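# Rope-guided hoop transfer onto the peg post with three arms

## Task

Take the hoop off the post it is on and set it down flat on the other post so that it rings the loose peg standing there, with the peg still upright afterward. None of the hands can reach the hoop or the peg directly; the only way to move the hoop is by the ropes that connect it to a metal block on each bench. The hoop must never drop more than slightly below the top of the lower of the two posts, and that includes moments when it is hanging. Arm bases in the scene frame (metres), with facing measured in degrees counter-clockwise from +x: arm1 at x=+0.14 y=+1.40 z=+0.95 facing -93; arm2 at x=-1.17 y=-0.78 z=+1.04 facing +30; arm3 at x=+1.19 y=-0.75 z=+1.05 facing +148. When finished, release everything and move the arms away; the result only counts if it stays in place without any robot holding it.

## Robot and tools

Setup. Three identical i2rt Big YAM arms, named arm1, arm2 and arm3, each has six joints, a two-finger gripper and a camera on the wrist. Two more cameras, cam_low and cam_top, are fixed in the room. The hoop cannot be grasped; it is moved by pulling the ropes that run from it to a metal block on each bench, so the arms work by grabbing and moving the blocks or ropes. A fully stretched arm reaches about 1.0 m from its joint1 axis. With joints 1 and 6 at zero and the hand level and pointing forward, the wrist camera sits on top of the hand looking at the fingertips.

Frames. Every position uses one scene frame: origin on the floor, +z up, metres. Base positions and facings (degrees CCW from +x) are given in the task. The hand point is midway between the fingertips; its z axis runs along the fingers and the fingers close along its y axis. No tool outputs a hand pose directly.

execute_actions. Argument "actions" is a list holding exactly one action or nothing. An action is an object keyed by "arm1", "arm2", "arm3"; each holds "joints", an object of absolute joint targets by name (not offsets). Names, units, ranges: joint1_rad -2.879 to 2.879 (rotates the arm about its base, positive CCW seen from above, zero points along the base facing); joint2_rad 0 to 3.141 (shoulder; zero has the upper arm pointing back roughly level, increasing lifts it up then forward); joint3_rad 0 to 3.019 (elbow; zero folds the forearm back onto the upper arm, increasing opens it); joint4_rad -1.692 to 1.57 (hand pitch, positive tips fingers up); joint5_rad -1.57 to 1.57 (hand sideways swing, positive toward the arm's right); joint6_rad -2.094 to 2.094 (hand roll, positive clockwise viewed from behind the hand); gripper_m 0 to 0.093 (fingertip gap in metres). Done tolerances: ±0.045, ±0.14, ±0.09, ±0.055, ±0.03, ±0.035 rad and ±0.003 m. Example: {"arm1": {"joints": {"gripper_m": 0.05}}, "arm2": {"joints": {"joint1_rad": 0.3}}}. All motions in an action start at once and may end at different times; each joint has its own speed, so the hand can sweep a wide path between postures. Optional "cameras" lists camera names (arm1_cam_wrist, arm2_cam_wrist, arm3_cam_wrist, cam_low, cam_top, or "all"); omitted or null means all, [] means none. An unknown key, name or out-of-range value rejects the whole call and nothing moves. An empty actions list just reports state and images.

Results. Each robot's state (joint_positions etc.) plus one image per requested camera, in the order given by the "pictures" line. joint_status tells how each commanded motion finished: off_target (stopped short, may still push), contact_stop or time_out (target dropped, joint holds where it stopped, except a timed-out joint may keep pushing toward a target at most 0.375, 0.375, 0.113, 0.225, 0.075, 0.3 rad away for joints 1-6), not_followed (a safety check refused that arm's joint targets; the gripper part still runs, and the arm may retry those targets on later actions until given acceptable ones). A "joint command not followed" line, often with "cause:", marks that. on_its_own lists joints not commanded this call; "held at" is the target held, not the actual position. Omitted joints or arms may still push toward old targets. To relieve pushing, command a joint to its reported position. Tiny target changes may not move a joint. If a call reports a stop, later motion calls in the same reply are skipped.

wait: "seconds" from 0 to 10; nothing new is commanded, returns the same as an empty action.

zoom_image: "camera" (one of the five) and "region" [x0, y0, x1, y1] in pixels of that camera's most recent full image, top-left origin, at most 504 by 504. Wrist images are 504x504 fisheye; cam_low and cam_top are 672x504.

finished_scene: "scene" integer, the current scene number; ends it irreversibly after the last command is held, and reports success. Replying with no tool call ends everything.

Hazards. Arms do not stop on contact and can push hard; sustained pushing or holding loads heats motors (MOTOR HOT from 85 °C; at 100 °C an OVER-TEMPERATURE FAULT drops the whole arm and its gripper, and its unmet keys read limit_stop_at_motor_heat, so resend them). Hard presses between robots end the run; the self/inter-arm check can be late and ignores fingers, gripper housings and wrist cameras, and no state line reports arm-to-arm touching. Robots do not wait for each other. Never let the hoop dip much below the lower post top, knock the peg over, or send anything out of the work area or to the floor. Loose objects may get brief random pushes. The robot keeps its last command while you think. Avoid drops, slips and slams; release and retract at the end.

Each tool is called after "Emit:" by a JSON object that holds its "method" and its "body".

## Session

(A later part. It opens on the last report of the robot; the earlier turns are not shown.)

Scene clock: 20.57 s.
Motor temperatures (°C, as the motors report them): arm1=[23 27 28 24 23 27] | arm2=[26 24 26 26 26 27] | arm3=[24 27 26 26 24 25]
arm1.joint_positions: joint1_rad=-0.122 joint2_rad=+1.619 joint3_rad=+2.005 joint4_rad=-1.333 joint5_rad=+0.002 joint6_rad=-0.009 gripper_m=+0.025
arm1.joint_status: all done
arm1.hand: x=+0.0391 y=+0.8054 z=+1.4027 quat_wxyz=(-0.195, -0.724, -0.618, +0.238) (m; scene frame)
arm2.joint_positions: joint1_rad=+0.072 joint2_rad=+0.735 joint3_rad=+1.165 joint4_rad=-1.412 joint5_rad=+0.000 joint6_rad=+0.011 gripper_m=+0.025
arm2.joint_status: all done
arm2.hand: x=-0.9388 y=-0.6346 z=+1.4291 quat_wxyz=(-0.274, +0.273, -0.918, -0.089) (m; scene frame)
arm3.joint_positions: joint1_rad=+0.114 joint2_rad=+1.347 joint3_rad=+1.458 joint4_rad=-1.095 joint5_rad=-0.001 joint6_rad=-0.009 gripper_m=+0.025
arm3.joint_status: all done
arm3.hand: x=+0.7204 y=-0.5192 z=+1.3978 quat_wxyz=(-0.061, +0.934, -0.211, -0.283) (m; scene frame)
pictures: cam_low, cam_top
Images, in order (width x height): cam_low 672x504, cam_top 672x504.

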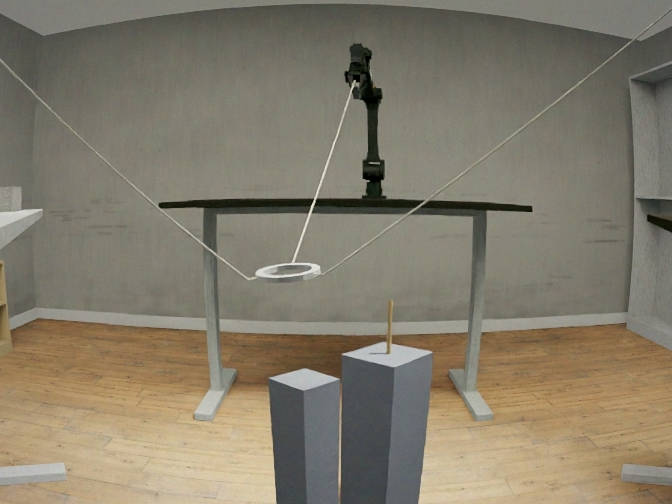

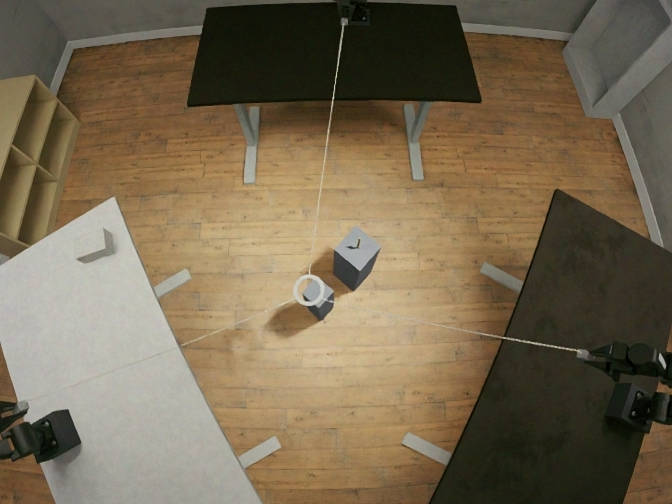

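Emit:
{"method": "execute_actions", "body": {"actions": [{"arm1":{"joints":{"joint1_rad":-0.055,"joint2_rad":1.25,"joint3_rad":1.74,"joint4_rad":-1.47}},"arm2":{"joints":{"joint1_rad":0.1,"joint2_rad":1.185,"joint3_rad":1.48,"joint4_rad":-1.26}},"arm3":{"joints":{"joint1_rad":0,"joint2_rad":1.27,"joint3_rad":1.445,"joint4_rad":-1.13}}}], "cameras": ["cam_low","cam_top"]}}

Emit:
{"method": "execute_actions", "body": {"actions": [{"arm1":{"joints":{"joint1_rad":0.013,"joint2_rad":0.885,"joint3_rad":1.49,"joint4_rad":-1.59}},"arm2":{"joints":{"joint1_rad":0.127,"joint2_rad":1.63,"joint3_rad":1.78,"joint4_rad":-1.105}},"arm3":{"joints":{"joint1_rad":-0.119,"joint2_rad":1.197,"joint3_rad":1.40,"joint4_rad":-1.165}}}], "cameras": ["cam_low","cam_top"]}}

Emit:
{"method": "execute_actions", "body": {"actions": []}}

Scene clock: 23.27 s.
Motor temperatures (°C, as the motors report them): arm1=[23 27 28 24 23 27] | arm2=[26 24 26 26 26 27] | arm3=[24 27 27 26 24 25]
arm1.joint_positions: joint1_rad=-0.048 joint2_rad=+1.271 joint3_rad=+1.731 joint4_rad=-1.467 joint5_rad=+0.002 joint6_rad=-0.009 gripper_m=+0.025
arm1.joint_status: all done
arm1.hand: x=+0.0981 y=+0.9557 z=+1.4270 quat_wxyz=(-0.185, -0.707, -0.650, +0.209) (m; scene frame)
arm2.joint_positions: joint1_rad=+0.092 joint2_rad=+1.210 joint3_rad=+1.415 joint4_rad=-1.277 joint5_rad=+0.000 joint6_rad=+0.011 gripper_m=+0.025
arm2.joint_status: all done
arm2.hand: x=-0.8007 y=-0.5304 z=+1.4096 quat_wxyz=(-0.232, +0.287, -0.926, -0.079) (m; scene frame)
arm3.joint_positions: joint1_rad=-0.009 joint2_rad=+1.301 joint3_rad=+1.424 joint4_rad=-1.124 joint5_rad=+0.001 joint6_rad=-0.009 gripper_m=+0.025
arm3.joint_status: all done
arm3.hand: x=+0.7703 y=-0.4751 z=+1.3983 quat_wxyz=(-0.076, +0.921, -0.269, -0.270) (m; scene frame)
pictures: cam_low, cam_top
Images, in order (width x height): cam_low 672x504, cam_top 672x504.

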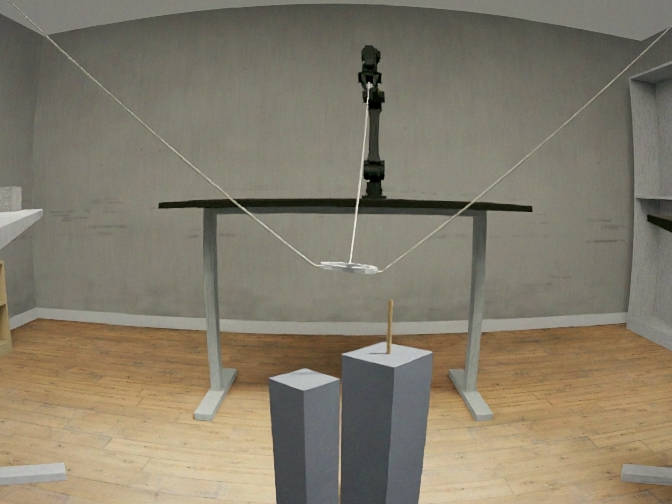

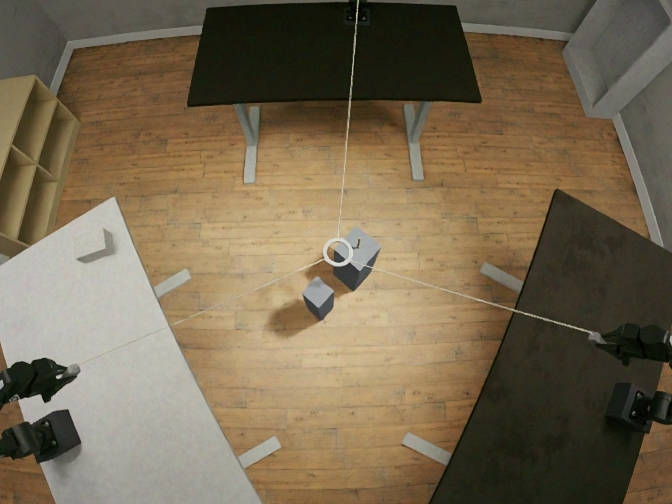

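Scene clock: 24.70 s.
Motor temperatures (°C, as the motors report them): arm1=[23 27 28 24 23 27] | arm2=[26 24 27 26 26 27] | arm3=[24 27 27 26 24 25]
arm1.joint_positions: joint1_rad=+0.015 joint2_rad=+0.903 joint3_rad=+1.482 joint4_rad=-1.589 joint5_rad=+0.002 joint6_rad=-0.009 gripper_m=+0.025
arm1.joint_status: all done
arm1.hand: x=+0.1313 y=+1.1112 z=+1.4231 quat_wxyz=(-0.190, -0.687, -0.672, +0.202) (m; scene frame)
arm2.joint_positions: joint1_rad=+0.123 joint2_rad=+1.665 joint3_rad=+1.719 joint4_rad=-1.122 joint5_rad=+0.000 joint6_rad=+0.011 gripper_m=+0.025
arm2.joint_status: all done
arm2.hand: x=-0.6634 y=-0.4102 z=+1.3443 quat_wxyz=(-0.232, +0.300, -0.921, -0.083) (m; scene frame)
arm3.joint_positions: joint1_rad=-0.127 joint2_rad=+1.218 joint3_rad=+1.376 joint4_rad=-1.160 joint5_rad=+0.001 joint6_rad=-0.008 gripper_m=+0.025
arm3.joint_status: all done
arm3.hand: x=+0.8309 y=-0.4491 z=+1.4070 quat_wxyz=(-0.092, +0.904, -0.323, -0.265) (m; scene frame)
pictures: cam_low, cam_top
Images, in order (width x height): cam_low 672x504, cam_top 672x504.

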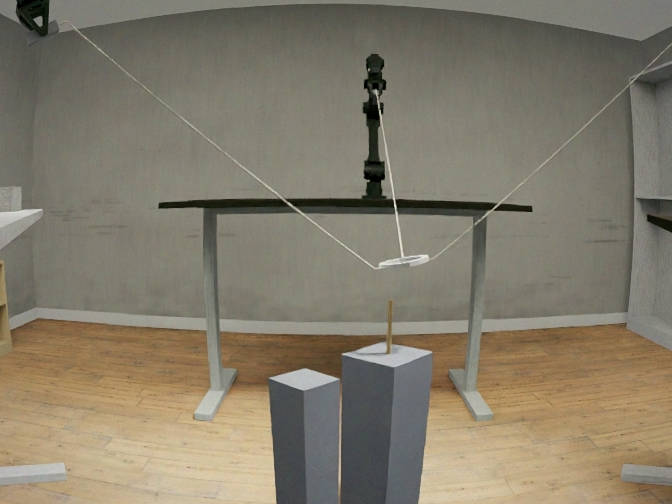

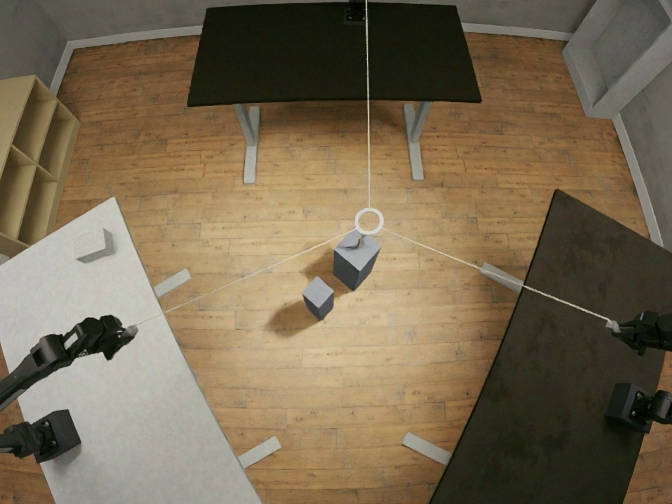

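Scene clock: 24.70 s.
Motor temperatures (°C, as the motors report them): arm1=[23 27 28 24 23 27] | arm2=[26 24 27 26 26 27] | arm3=[24 27 27 26 24 25]
arm1.joint_positions: joint1_rad=+0.015 joint2_rad=+0.903 joint3_rad=+1.482 joint4_rad=-1.589 joint5_rad=+0.002 joint6_rad=-0.009 gripper_m=+0.025
arm1.joint_status: all done
arm1.hand: x=+0.1313 y=+1.1112 z=+1.4231 quat_wxyz=(-0.190, -0.687, -0.672, +0.202) (m; scene frame)
arm2.joint_positions: joint1_rad=+0.123 joint2_rad=+1.665 joint3_rad=+1.719 joint4_rad=-1.122 joint5_rad=+0.000 joint6_rad=+0.011 gripper_m=+0.025
arm2.joint_status: all done
arm2.hand: x=-0.6634 y=-0.4102 z=+1.3443 quat_wxyz=(-0.232, +0.300, -0.921, -0.083) (m; scene frame)
arm3.joint_positions: joint1_rad=-0.127 joint2_rad=+1.218 joint3_rad=+1.376 joint4_rad=-1.160 joint5_rad=+0.001 joint6_rad=-0.008 gripper_m=+0.025
arm3.joint_status: all done
arm3.hand: x=+0.8309 y=-0.4491 z=+1.4070 quat_wxyz=(-0.092, +0.904, -0.323, -0.265) (m; scene frame)
pictures: arm1_cam_wrist, arm2_cam_wrist, arm3_cam_wrist, cam_low, cam_top
Images, in order (width x height): arm1_cam_wrist 504x504, arm2_cam_wrist 504x504, arm3_cam_wrist 504x504, cam_low 672x504, cam_top 672x504.

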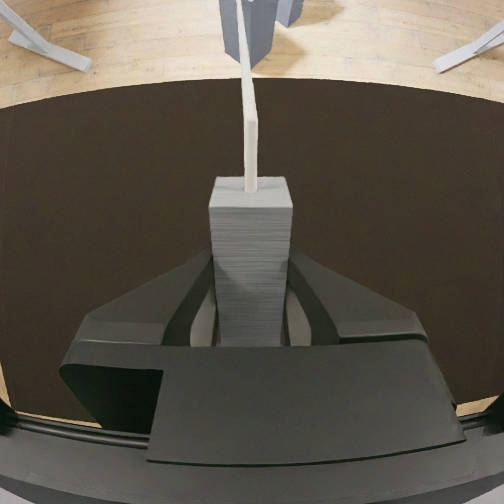

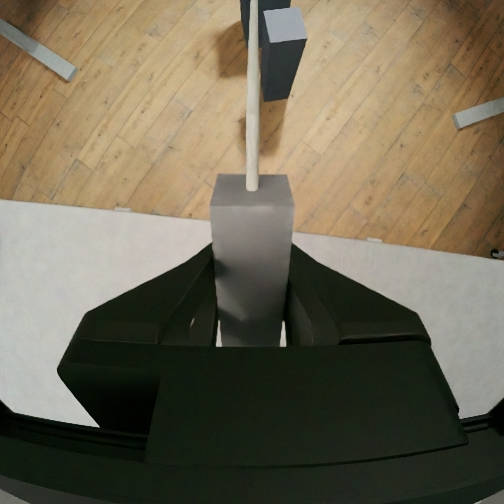

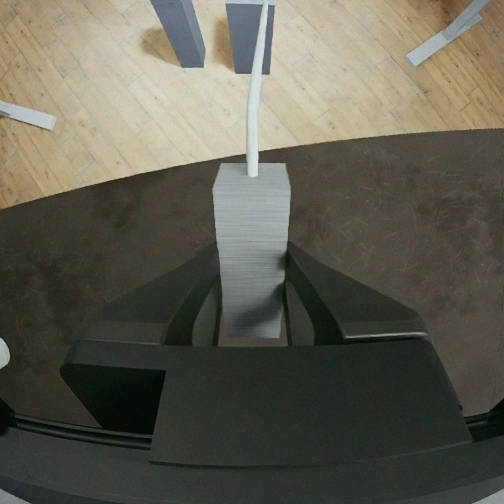

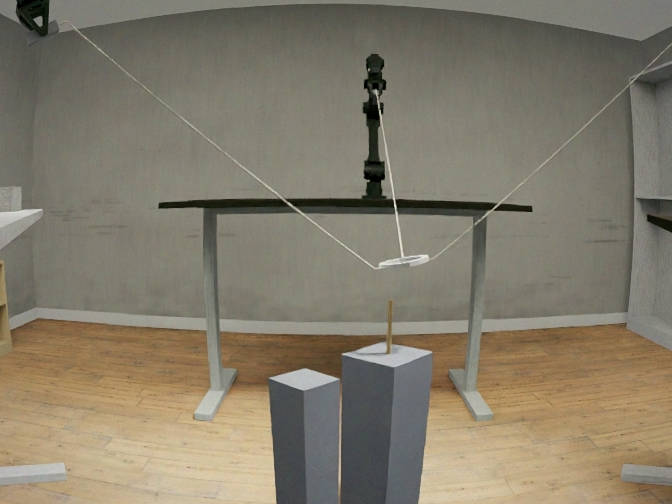

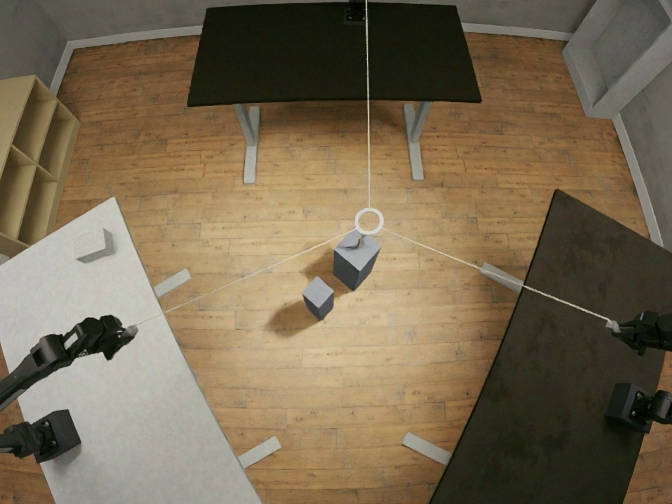

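Emit:
{"method": "execute_actions", "body": {"actions": [{"arm1":{"joints":{"joint2_rad":0.97}},"arm2":{"joints":{"joint2_rad":1.56}}}], "cameras": []}}

Emit:
{"method": "wait", "body": {"seconds": 1.5}}

Scene clock: 26.27 s.
Motor temperatures (°C, as the motors report them): arm1=[23 27 29 24 23 27] | arm2=[26 24 27 26 26 27] | arm3=[24 27 27 26 24 25]
arm1.joint_positions: joint1_rad=+0.015 joint2_rad=+0.991 joint3_rad=+1.482 joint4_rad=-1.589 joint5_rad=+0.002 joint6_rad=-0.009 gripper_m=+0.025
arm1.joint_status: all done
arm1.hand: x=+0.1303 y=+1.0821 z=+1.3978 quat_wxyz=(-0.160, -0.695, -0.680, +0.171) (m; scene frame)
arm2.joint_positions: joint1_rad=+0.123 joint2_rad=+1.580 joint3_rad=+1.719 joint4_rad=-1.122 joint5_rad=+0.000 joint6_rad=+0.011 gripper_m=+0.025
arm2.joint_status: all done
arm2.hand: x=-0.6767 y=-0.4206 z=+1.3950 quat_wxyz=(-0.271, +0.297, -0.911, -0.096) (m; scene frame)
arm3.joint_positions: joint1_rad=-0.127 joint2_rad=+1.218 joint3_rad=+1.376 joint4_rad=-1.160 joint5_rad=+0.001 joint6_rad=-0.008 gripper_m=+0.025
arm3.joint_status: not commanded
arm3.hand: x=+0.8309 y=-0.4491 z=+1.4070 quat_wxyz=(-0.092, +0.904, -0.323, -0.265) (m; scene frame)
pictures: none
No camera images: the call's "cameras" was empty. Leave "cameras" out to get every camera's image.

Scene clock: 27.77 s.
Motor temperatures (°C, as the motors report them): arm1=[23 27 29 24 23 27] | arm2=[26 25 28 26 26 27] | arm3=[24 27 27 26 24 25]
arm1.joint_positions: joint1_rad=+0.015 joint2_rad=+0.991 joint3_rad=+1.482 joint4_rad=-1.589 joint5_rad=+0.002 joint6_rad=-0.009 gripper_m=+0.025
arm1.joint_status: all done
arm1.hand: x=+0.1303 y=+1.0822 z=+1.3980 quat_wxyz=(-0.160, -0.695, -0.680, +0.171) (m; scene frame)
arm2.joint_positions: joint1_rad=+0.123 joint2_rad=+1.580 joint3_rad=+1.719 joint4_rad=-1.122 joint5_rad=+0.000 joint6_rad=+0.011 gripper_m=+0.025
arm2.joint_status: all done
arm2.hand: x=-0.6767 y=-0.4206 z=+1.3950 quat_wxyz=(-0.271, +0.297, -0.911, -0.096) (m; scene frame)
arm3.joint_positions: joint1_rad=-0.127 joint2_rad=+1.218 joint3_rad=+1.376 joint4_rad=-1.160 joint5_rad=+0.001 joint6_rad=-0.008 gripper_m=+0.025
arm3.joint_status: not commanded
arm3.hand: x=+0.8309 y=-0.4491 z=+1.4070 quat_wxyz=(-0.092, +0.904, -0.323, -0.265) (m; scene frame)
wait: 1.50 s; at rest by 0.27 s
pictures: arm1_cam_wrist, arm2_cam_wrist, arm3_cam_wrist, cam_low, cam_top
Images, in order (width x height): arm1_cam_wrist 504x504, arm2_cam_wrist 504x504, arm3_cam_wrist 504x504, cam_low 672x504, cam_top 672x504.

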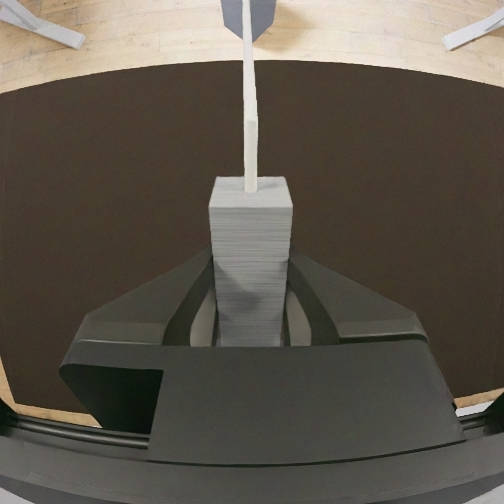

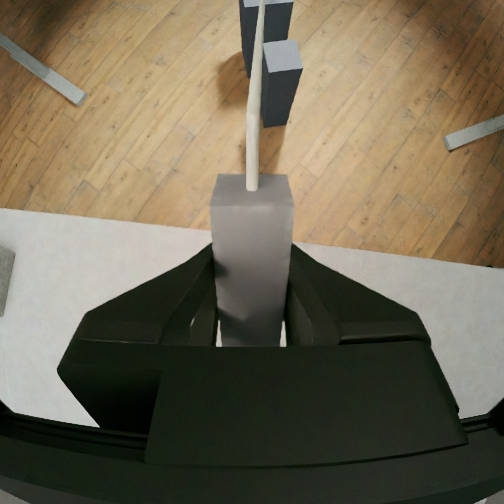

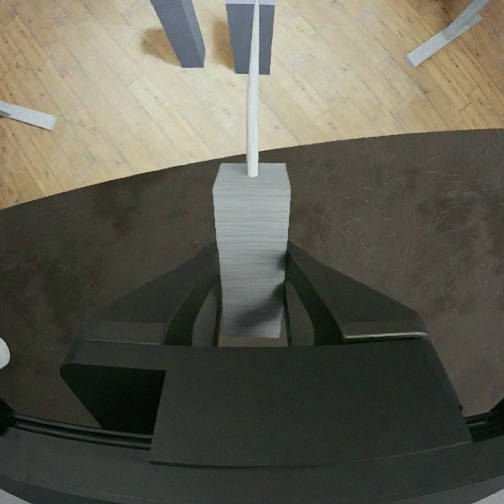

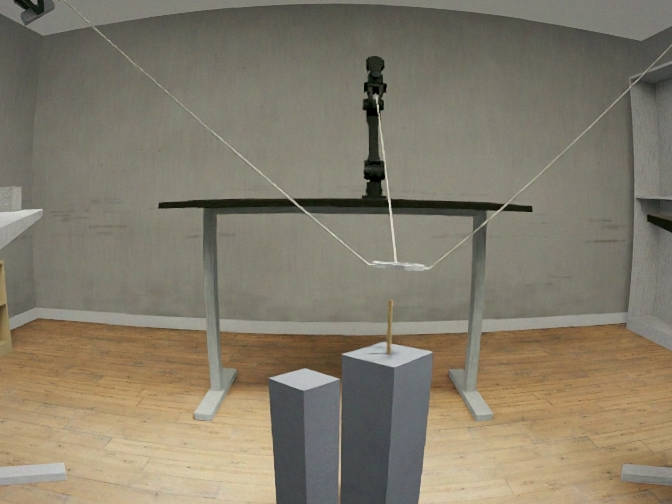

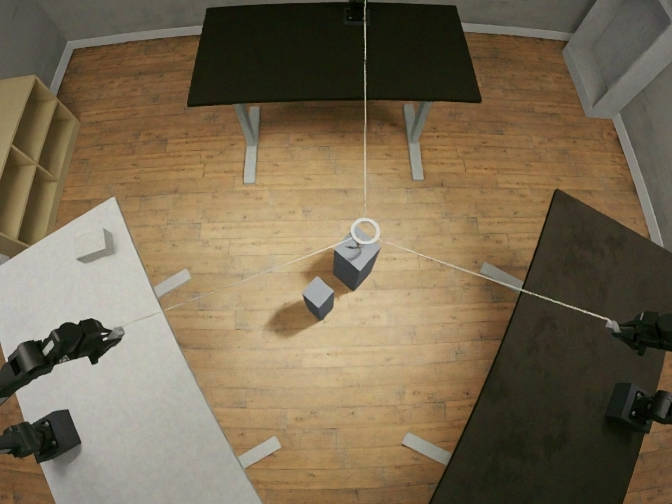

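Emit:
{"method": "execute_actions", "body": {"actions": [{"arm1":{"joints":{"joint2_rad":1.05}},"arm2":{"joints":{"joint2_rad":1.605}},"arm3":{"joints":{"joint2_rad":1.305}}}], "cameras": []}}

Emit:
{"method": "wait", "body": {"seconds": 2}}

Emit:
{"method": "zoom_image", "body": {"camera": "cam_top", "region": [310,190,410,290]}}

Scene clock: 29.23 s.
Motor temperatures (°C, as the motors report them): arm1=[23 27 29 24 23 27] | arm2=[26 25 28 26 26 27] | arm3=[24 26 27 26 24 25]
arm1.joint_positions: joint1_rad=+0.015 joint2_rad=+1.071 joint3_rad=+1.482 joint4_rad=-1.589 joint5_rad=+0.002 joint6_rad=-0.009 gripper_m=+0.025
arm1.joint_status: all done
arm1.hand: x=+0.1294 y=+1.0580 z=+1.3731 quat_wxyz=(-0.133, -0.701, -0.686, +0.143) (m; scene frame)
arm2.joint_positions: joint1_rad=+0.123 joint2_rad=+1.598 joint3_rad=+1.719 joint4_rad=-1.122 joint5_rad=+0.000 joint6_rad=+0.011 gripper_m=+0.025
arm2.joint_status: all done
arm2.hand: x=-0.6737 y=-0.4183 z=+1.3847 quat_wxyz=(-0.263, +0.298, -0.913, -0.093) (m; scene frame)
arm3.joint_positions: joint1_rad=-0.127 joint2_rad=+1.333 joint3_rad=+1.376 joint4_rad=-1.160 joint5_rad=+0.001 joint6_rad=-0.008 gripper_m=+0.025
arm3.joint_status: all done
arm3.hand: x=+0.8123 y=-0.4343 z=+1.3544 quat_wxyz=(-0.073, +0.918, -0.328, -0.212) (m; scene frame)
pictures: none
No camera images: the call's "cameras" was empty. Leave "cameras" out to get every camera's image.

Scene clock: 31.23 s.
Motor temperatures (°C, as the motors report them): arm1=[23 27 29 24 23 27] | arm2=[26 25 28 26 26 27] | arm3=[24 26 27 26 24 25]
arm1.joint_positions: joint1_rad=+0.015 joint2_rad=+1.071 joint3_rad=+1.482 joint4_rad=-1.589 joint5_rad=+0.002 joint6_rad=-0.009 gripper_m=+0.025
arm1.joint_status: all done
arm1.hand: x=+0.1294 y=+1.0580 z=+1.3731 quat_wxyz=(-0.133, -0.701, -0.686, +0.143) (m; scene frame)
arm2.joint_positions: joint1_rad=+0.123 joint2_rad=+1.598 joint3_rad=+1.719 joint4_rad=-1.122 joint5_rad=+0.000 joint6_rad=+0.011 gripper_m=+0.025
arm2.joint_status: all done
arm2.hand: x=-0.6737 y=-0.4183 z=+1.3847 quat_wxyz=(-0.263, +0.298, -0.913, -0.093) (m; scene frame)
arm3.joint_positions: joint1_rad=-0.127 joint2_rad=+1.333 joint3_rad=+1.376 joint4_rad=-1.160 joint5_rad=+0.001 joint6_rad=-0.008 gripper_m=+0.025
arm3.joint_status: all done
arm3.hand: x=+0.8123 y=-0.4343 z=+1.3544 quat_wxyz=(-0.073, +0.918, -0.328, -0.212) (m; scene frame)
wait: 2.00 s; at rest by 0.27 s
pictures: arm1_cam_wrist, arm2_cam_wrist, arm3_cam_wrist, cam_low, cam_top
Images, in order (width x height): arm1_cam_wrist 504x504, arm2_cam_wrist 504x504, arm3_cam_wrist 504x504, cam_low 672x504, cam_top 672x504.

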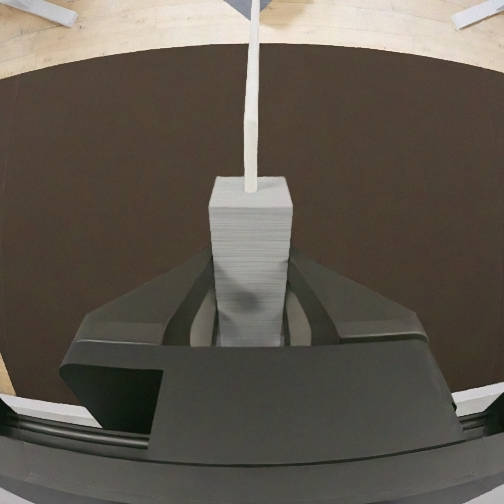

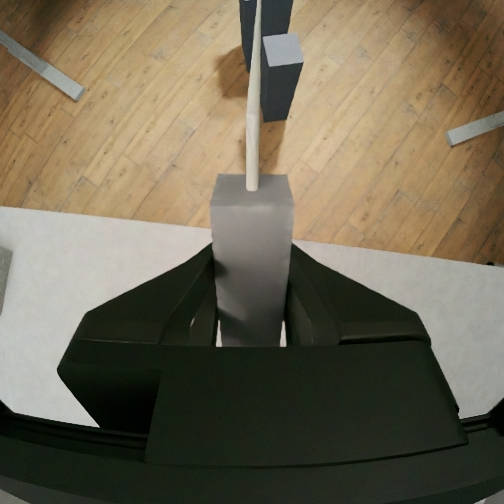

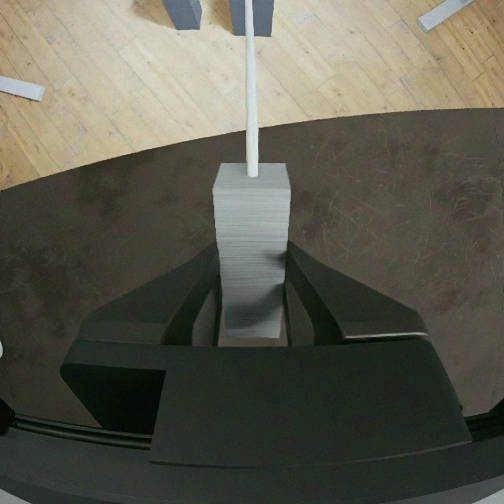

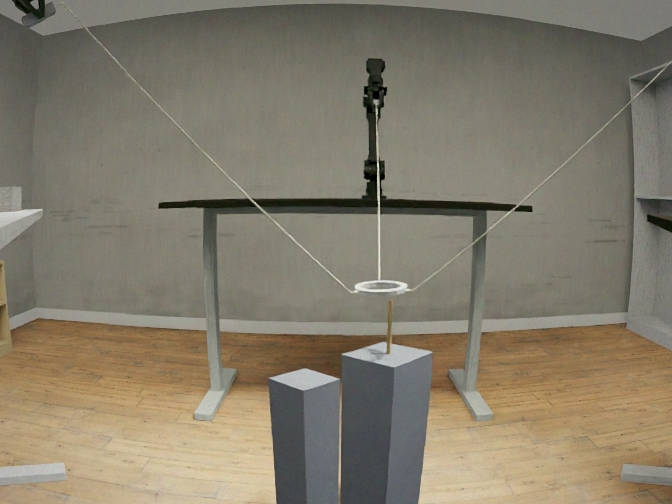

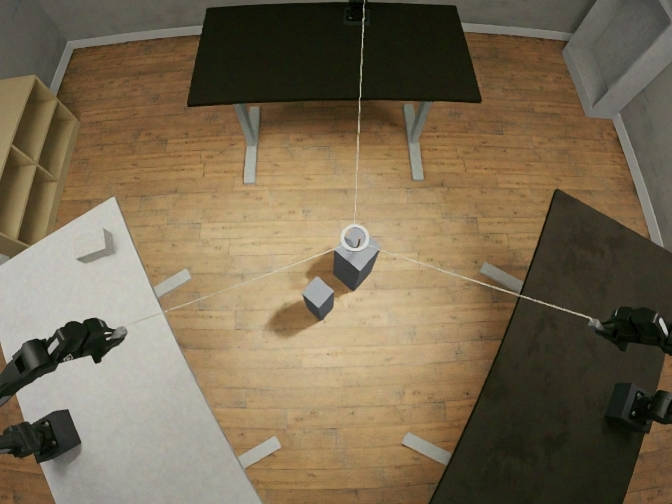

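Region (310, 190, 410, 290) of cam_top's 672x504 image, scaled by 5.040, with more detail than that image has.

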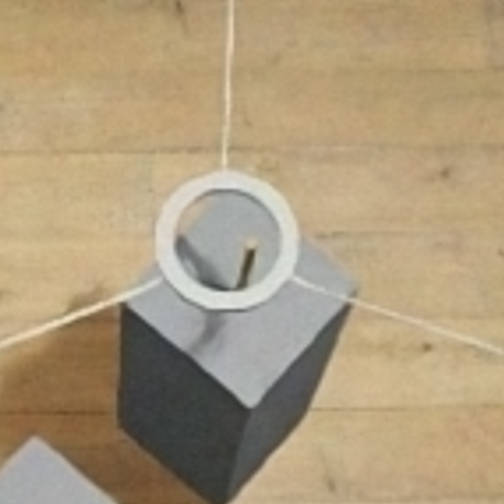

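Emit:
{"method": "execute_actions", "body": {"actions": [{"arm2":{"joints":{"joint2_rad":1.645}}}], "cameras": []}}

Emit:
{"method": "wait", "body": {"seconds": 2}}

Emit:
{"method": "zoom_image", "body": {"camera": "cam_top", "region": [310,190,410,290]}}

Scene clock: 32.57 s.
Motor temperatures (°C, as the motors report them): arm1=[23 27 29 24 23 27] | arm2=[26 25 29 26 26 27] | arm3=[24 26 28 26 24 25]
arm1.joint_positions: joint1_rad=+0.015 joint2_rad=+1.071 joint3_rad=+1.482 joint4_rad=-1.589 joint5_rad=+0.002 joint6_rad=-0.009 gripper_m=+0.025
arm1.joint_status: not commanded
arm1.hand: x=+0.1294 y=+1.0580 z=+1.3731 quat_wxyz=(-0.133, -0.701, -0.686, +0.143) (m; scene frame)
arm2.joint_positions: joint1_rad=+0.123 joint2_rad=+1.645 joint3_rad=+1.719 joint4_rad=-1.122 joint5_rad=+0.000 joint6_rad=+0.011 gripper_m=+0.025
arm2.joint_status: all done
arm2.hand: x=-0.6663 y=-0.4125 z=+1.3565 quat_wxyz=(-0.242, +0.300, -0.919, -0.086) (m; scene frame)
arm3.joint_positions: joint1_rad=-0.127 joint2_rad=+1.333 joint3_rad=+1.376 joint4_rad=-1.160 joint5_rad=+0.001 joint6_rad=-0.008 gripper_m=+0.025
arm3.joint_status: not commanded
arm3.hand: x=+0.8123 y=-0.4343 z=+1.3544 quat_wxyz=(-0.073, +0.918, -0.328, -0.212) (m; scene frame)
pictures: none
No camera images: the call's "cameras" was empty. Leave "cameras" out to get every camera's image.

Scene clock: 34.57 s.
Motor temperatures (°C, as the motors report them): arm1=[23 26 29 24 23 27] | arm2=[26 25 29 26 26 27] | arm3=[24 26 28 26 24 25]
arm1.joint_positions: joint1_rad=+0.015 joint2_rad=+1.071 joint3_rad=+1.482 joint4_rad=-1.589 joint5_rad=+0.002 joint6_rad=-0.009 gripper_m=+0.025
arm1.joint_status: not commanded
arm1.hand: x=+0.1294 y=+1.0580 z=+1.3731 quat_wxyz=(-0.133, -0.701, -0.686, +0.143) (m; scene frame)
arm2.joint_positions: joint1_rad=+0.123 joint2_rad=+1.645 joint3_rad=+1.719 joint4_rad=-1.122 joint5_rad=+0.000 joint6_rad=+0.011 gripper_m=+0.025
arm2.joint_status: all done
arm2.hand: x=-0.6663 y=-0.4125 z=+1.3565 quat_wxyz=(-0.242, +0.300, -0.919, -0.086) (m; scene frame)
arm3.joint_positions: joint1_rad=-0.127 joint2_rad=+1.333 joint3_rad=+1.376 joint4_rad=-1.160 joint5_rad=+0.001 joint6_rad=-0.008 gripper_m=+0.025
arm3.joint_status: not commanded
arm3.hand: x=+0.8123 y=-0.4343 z=+1.3544 quat_wxyz=(-0.073, +0.918, -0.328, -0.212) (m; scene frame)
wait: 2.00 s; at rest by 0.27 s
pictures: arm1_cam_wrist, arm2_cam_wrist, arm3_cam_wrist, cam_low, cam_top
Images, in order (width x height): arm1_cam_wrist 504x504, arm2_cam_wrist 504x504, arm3_cam_wrist 504x504, cam_low 672x504, cam_top 672x504.

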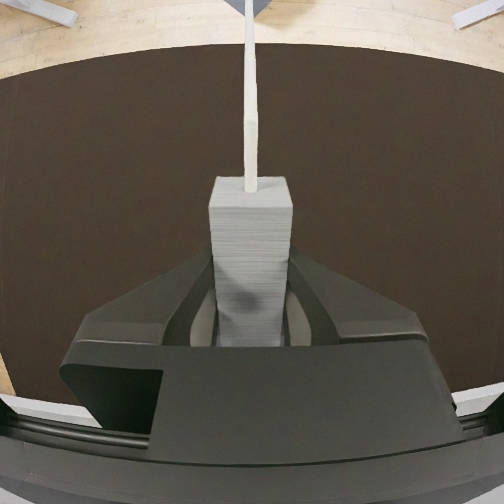

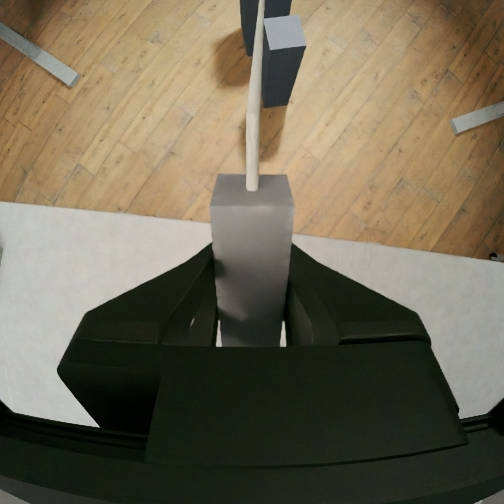

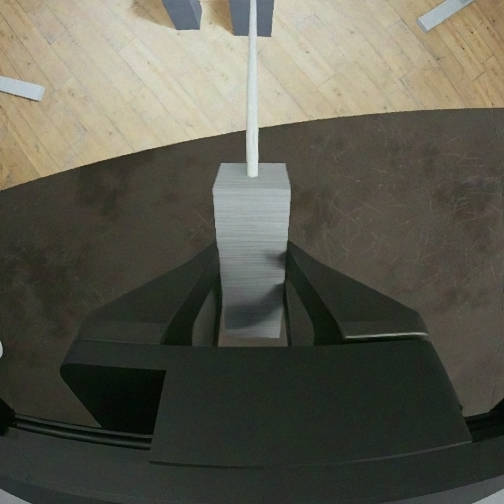

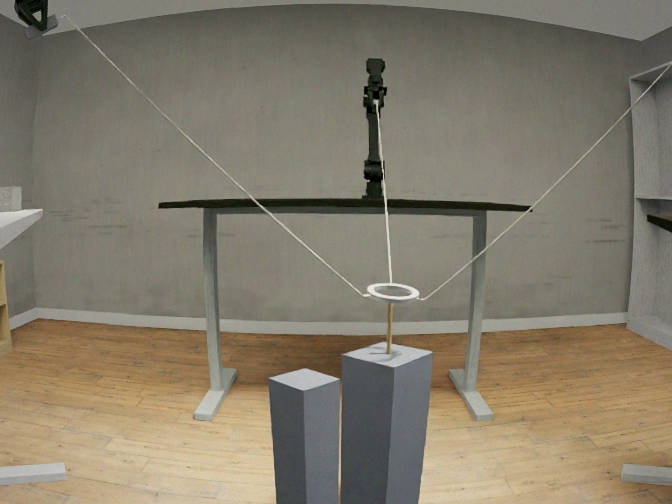

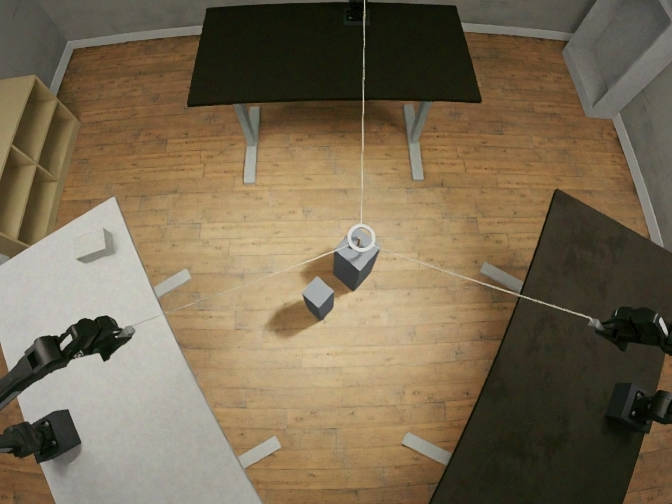

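Region (310, 190, 410, 290) of cam_top's 672x504 image, scaled by 5.040, with more detail than that image has.

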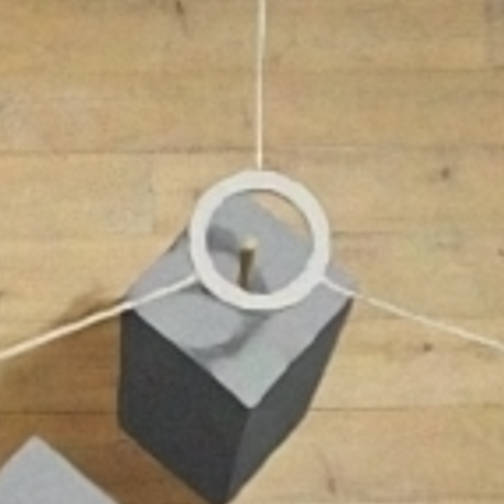

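Emit:
{"method": "execute_actions", "body": {"actions": [{"arm1":{"joints":{"joint2_rad":1.13}},"arm2":{"joints":{"joint2_rad":1.70}},"arm3":{"joints":{"joint2_rad":1.39}}}], "cameras": ["cam_low","cam_top"]}}

Emit:
{"method": "zoom_image", "body": {"camera": "cam_top", "region": [310,190,410,290]}}

Scene clock: 35.90 s.
Motor temperatures (°C, as the motors report them): arm1=[23 26 29 24 23 27] | arm2=[26 25 29 26 26 27] | arm3=[24 26 28 26 24 25]
arm1.joint_positions: joint1_rad=+0.015 joint2_rad=+1.152 joint3_rad=+1.482 joint4_rad=-1.589 joint5_rad=+0.002 joint6_rad=-0.009 gripper_m=+0.025
arm1.joint_status: all done
arm1.hand: x=+0.1286 y=+1.0356 z=+1.3461 quat_wxyz=(-0.105, -0.706, -0.691, +0.114) (m; scene frame)
arm2.joint_positions: joint1_rad=+0.123 joint2_rad=+1.702 joint3_rad=+1.719 joint4_rad=-1.122 joint5_rad=+0.000 joint6_rad=+0.011 gripper_m=+0.025
arm2.joint_status: all done
arm2.hand: x=-0.6588 y=-0.4065 z=+1.3221 quat_wxyz=(-0.216, +0.302, -0.925, -0.077) (m; scene frame)
arm3.joint_positions: joint1_rad=-0.127 joint2_rad=+1.411 joint3_rad=+1.376 joint4_rad=-1.160 joint5_rad=+0.001 joint6_rad=-0.008 gripper_m=+0.025
arm3.joint_status: all done
arm3.hand: x=+0.8026 y=-0.4267 z=+1.3179 quat_wxyz=(-0.060, +0.925, -0.330, -0.177) (m; scene frame)
pictures: cam_low, cam_top
Images, in order (width x height): cam_low 672x504, cam_top 672x504.

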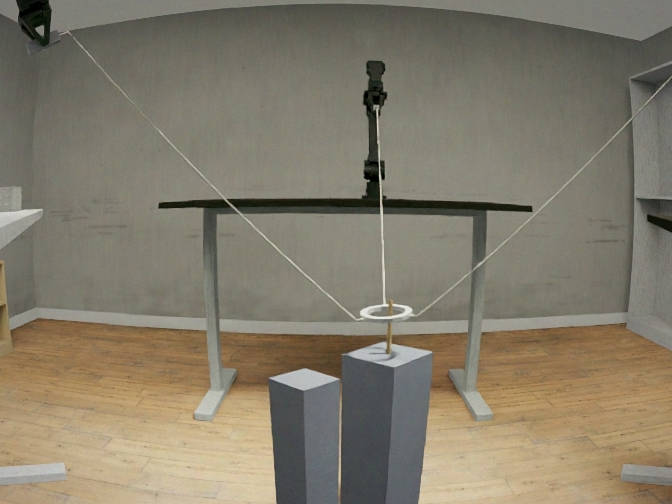

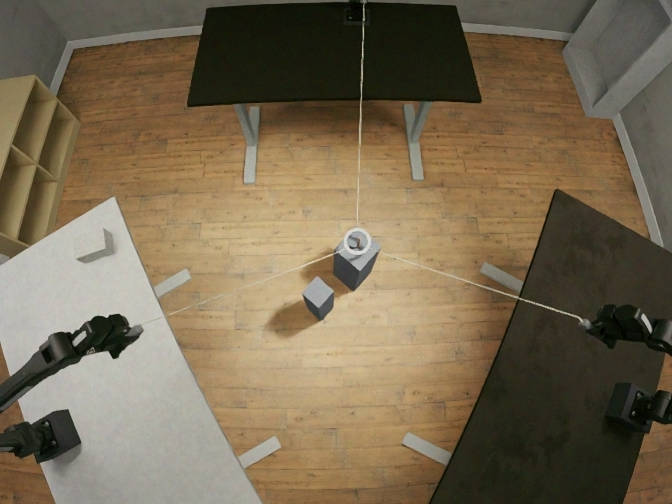

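Region (310, 190, 410, 290) of cam_top's 672x504 image, scaled by 5.040, with more detail than that image has.

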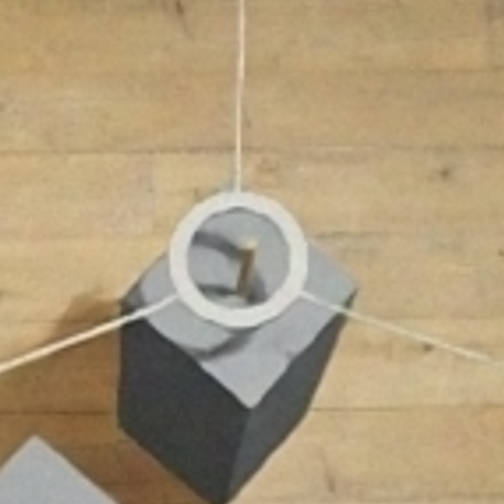

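Good; about 0.10 m to go.

Emit:
{"method": "execute_actions", "body": {"actions": [{"arm1":{"joints":{"joint2_rad":1.21}},"arm2":{"joints":{"joint2_rad":1.77}},"arm3":{"joints":{"joint2_rad":1.47}}}], "cameras": ["cam_low","cam_top"]}}

Emit:
{"method": "zoom_image", "body": {"camera": "cam_top", "region": [310,190,410,290]}}

Scene clock: 37.27 s.
Motor temperatures (°C, as the motors report them): arm1=[23 26 29 24 23 27] | arm2=[26 25 29 26 26 27] | arm3=[24 27 28 26 24 25]
arm1.joint_positions: joint1_rad=+0.015 joint2_rad=+1.231 joint3_rad=+1.482 joint4_rad=-1.589 joint5_rad=+0.002 joint6_rad=-0.009 gripper_m=+0.025
arm1.joint_status: all done
arm1.hand: x=+0.1279 y=+1.0158 z=+1.3180 quat_wxyz=(-0.078, -0.710, -0.695, +0.086) (m; scene frame)
arm2.joint_positions: joint1_rad=+0.123 joint2_rad=+1.775 joint3_rad=+1.719 joint4_rad=-1.122 joint5_rad=+0.000 joint6_rad=+0.011 gripper_m=+0.025
arm2.joint_status: all done
arm2.hand: x=-0.6515 y=-0.4007 z=+1.2775 quat_wxyz=(-0.182, +0.304, -0.933, -0.066) (m; scene frame)
arm3.joint_positions: joint1_rad=-0.127 joint2_rad=+1.491 joint3_rad=+1.376 joint4_rad=-1.160 joint5_rad=+0.001 joint6_rad=-0.008 gripper_m=+0.025
arm3.joint_status: all done
arm3.hand: x=+0.7947 y=-0.4207 z=+1.2787 quat_wxyz=(-0.046, +0.932, -0.332, -0.139) (m; scene frame)
pictures: cam_low, cam_top
Images, in order (width x height): cam_low 672x504, cam_top 672x504.

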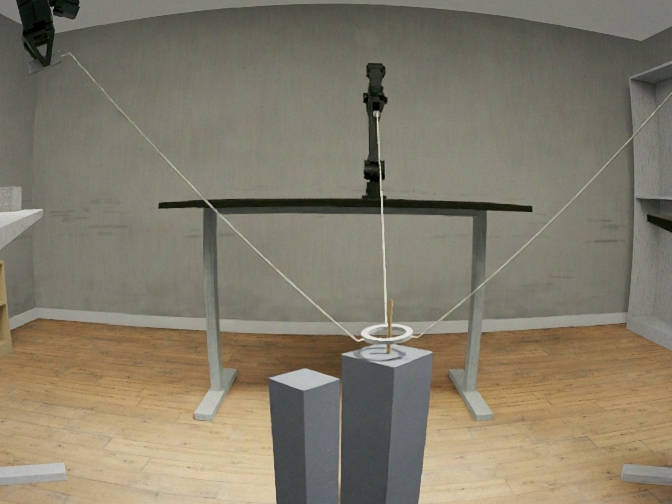

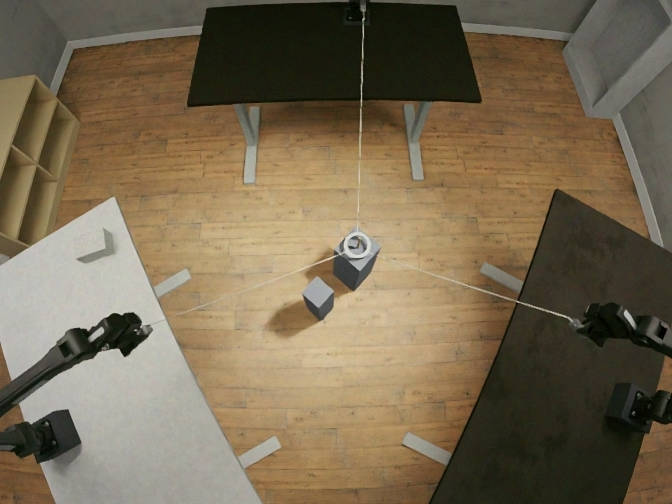

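Region (310, 190, 410, 290) of cam_top's 672x504 image, scaled by 5.040, with more detail than that image has.

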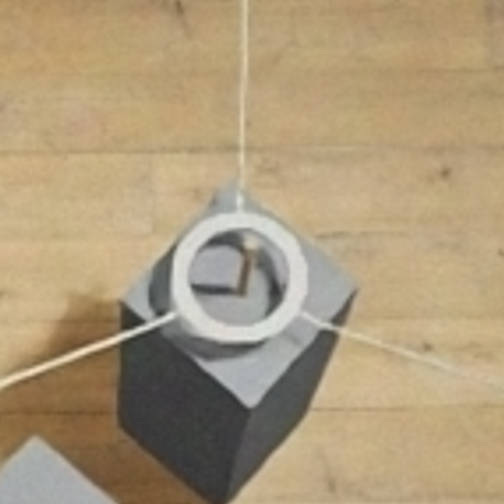

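Emit:
{"method": "execute_actions", "body": {"actions": [{"arm1":{"joints":{"joint2_rad":1.285}},"arm2":{"joints":{"joint2_rad":1.84}},"arm3":{"joints":{"joint2_rad":1.55}}}], "cameras": ["cam_low","cam_top"]}}

Scene clock: 38.53 s.
Motor temperatures (°C, as the motors report them): arm1=[23 26 29 24 23 27] | arm2=[26 25 29 26 26 27] | arm3=[24 27 28 26 24 25]
arm1.joint_positions: joint1_rad=+0.015 joint2_rad=+1.305 joint3_rad=+1.482 joint4_rad=-1.589 joint5_rad=+0.002 joint6_rad=-0.009 gripper_m=+0.025
arm1.joint_status: all done
arm1.hand: x=+0.1273 y=+0.9995 z=+1.2905 quat_wxyz=(-0.053, -0.713, -0.697, +0.059) (m; scene frame)
arm2.joint_positions: joint1_rad=+0.123 joint2_rad=+1.842 joint3_rad=+1.719 joint4_rad=-1.122 joint5_rad=+0.000 joint6_rad=+0.011 gripper_m=+0.025
arm2.joint_status: all done
arm2.hand: x=-0.6471 y=-0.3970 z=+1.2355 quat_wxyz=(-0.151, +0.306, -0.938, -0.055) (m; scene frame)
arm3.joint_positions: joint1_rad=-0.127 joint2_rad=+1.569 joint3_rad=+1.376 joint4_rad=-1.160 joint5_rad=+0.001 joint6_rad=-0.008 gripper_m=+0.025
arm3.joint_status: all done
arm3.hand: x=+0.7894 y=-0.4168 z=+1.2404 quat_wxyz=(-0.033, +0.936, -0.334, -0.103) (m; scene frame)
pictures: cam_low, cam_top
Images, in order (width x height): cam_low 672x504, cam_top 672x504.

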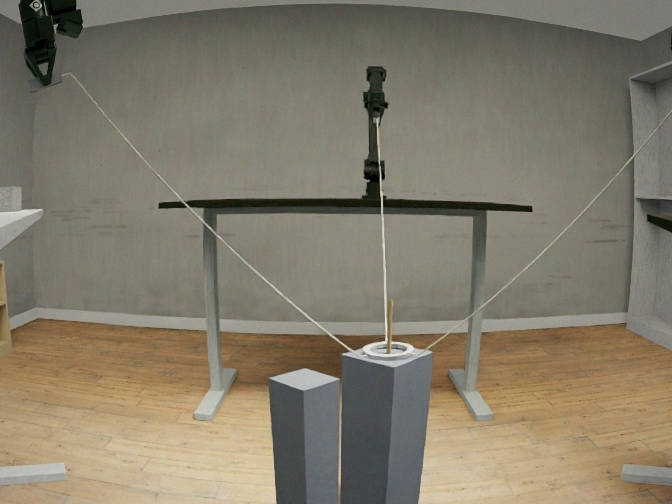

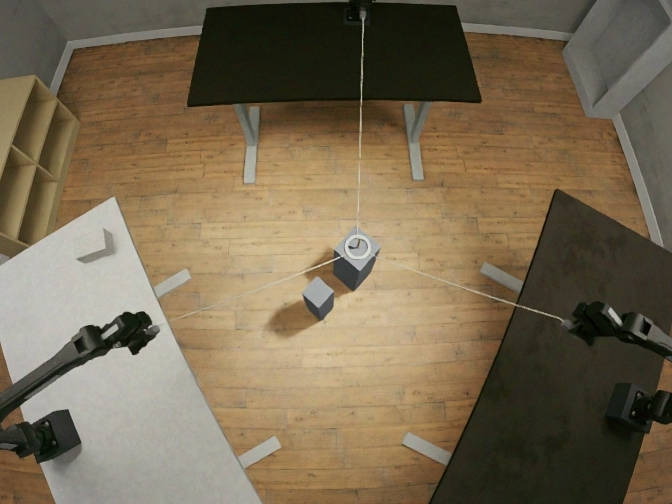

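Emit:
{"method": "execute_actions", "body": {"actions": [{"arm1":{"joints":{"joint2_rad":1.92,"joint3_rad":1.52,"joint4_rad":-1.13}},"arm2":{"joints":{"joint2_rad":2.05,"joint3_rad":1.50,"joint4_rad":-0.97}},"arm3":{"joints":{"joint2_rad":2.03,"joint3_rad":1.50,"joint4_rad":-0.98}}}], "cameras": ["cam_low"]}}

Scene clock: 40.37 s.
Motor temperatures (°C, as the motors report them): arm1=[23 27 29 24 23 27] | arm2=[26 25 29 26 26 27] | arm3=[24 27 28 26 24 25]
arm1.joint_positions: joint1_rad=+0.015 joint2_rad=+1.941 joint3_rad=+1.486 joint4_rad=-1.139 joint5_rad=+0.002 joint6_rad=-0.009 gripper_m=+0.025
arm1.joint_status: all done
arm1.hand: x=+0.1212 y=+0.8428 z=+0.9978 quat_wxyz=(+0.010, -0.715, -0.699, -0.006) (m; scene frame)
arm2.joint_positions: joint1_rad=+0.123 joint2_rad=+2.080 joint3_rad=+1.470 joint4_rad=-0.982 joint5_rad=+0.000 joint6_rad=+0.011 gripper_m=+0.025
arm2.joint_status: all done
arm2.hand: x=-0.7073 y=-0.4400 z=+1.0017 quat_wxyz=(+0.013, +0.311, -0.950, +0.001) (m; scene frame)
arm3.joint_positions: joint1_rad=-0.127 joint2_rad=+2.067 joint3_rad=+1.468 joint4_rad=-0.989 joint5_rad=+0.001 joint6_rad=-0.008 gripper_m=+0.025
arm3.joint_status: all done
arm3.hand: x=+0.7454 y=-0.3832 z=+1.0142 quat_wxyz=(+0.007, +0.942, -0.335, +0.007) (m; scene frame)
pictures: cam_low
Images, in order (width x height): cam_low 672x504.

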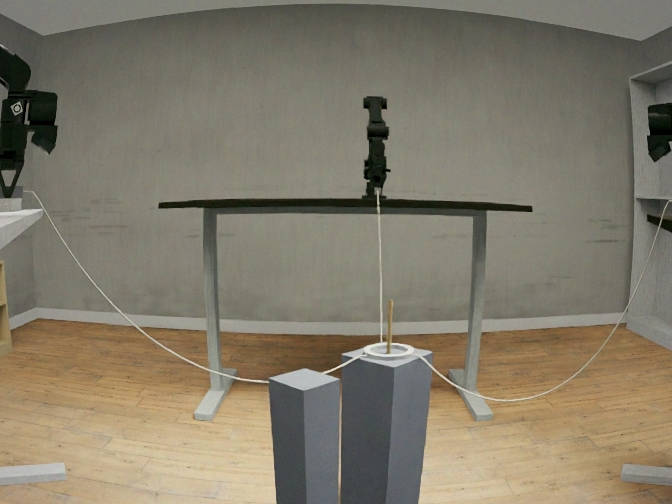

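Emit:
{"method": "execute_actions", "body": {"actions": [{"arm1":{"joints":{"joint2_rad":1.97,"joint4_rad":-1.06}},"arm2":{"joints":{"joint2_rad":2.13,"joint4_rad":-0.88}},"arm3":{"joints":{"joint2_rad":2.095,"joint4_rad":-0.90}}}], "cameras": []}}

Scene clock: 41.50 s.
Motor temperatures (°C, as the motors report them): arm1=[23 27 29 24 23 27] | arm2=[26 25 29 26 26 27] | arm3=[24 27 28 26 24 25]
arm1.joint_positions: joint1_rad=+0.015 joint2_rad=+1.975 joint3_rad=+1.486 joint4_rad=-1.071 joint5_rad=+0.002 joint6_rad=-0.009 gripper_m=+0.025
arm1.joint_status: all done
arm1.hand: x=+0.1207 y=+0.8294 z=+0.9792 quat_wxyz=(-0.001, -0.715, -0.699, +0.006) (m; scene frame)
arm2.joint_positions: joint1_rad=+0.123 joint2_rad=+2.116 joint3_rad=+1.470 joint4_rad=-0.898 joint5_rad=+0.000 joint6_rad=+0.011 gripper_m=+0.025
arm2.joint_status: all done
arm2.hand: x=-0.6961 y=-0.4314 z=+0.9818 quat_wxyz=(-0.010, +0.311, -0.950, -0.007) (m; scene frame)
arm3.joint_positions: joint1_rad=-0.127 joint2_rad=+2.099 joint3_rad=+1.468 joint4_rad=-0.913 joint5_rad=+0.001 joint6_rad=-0.008 gripper_m=+0.025
arm3.joint_status: all done
arm3.hand: x=+0.7353 y=-0.3750 z=+0.9962 quat_wxyz=(+0.000, +0.942, -0.335, -0.013) (m; scene frame)
pictures: none
No camera images: the call's "cameras" was empty. Leave "cameras" out to get every camera's image.


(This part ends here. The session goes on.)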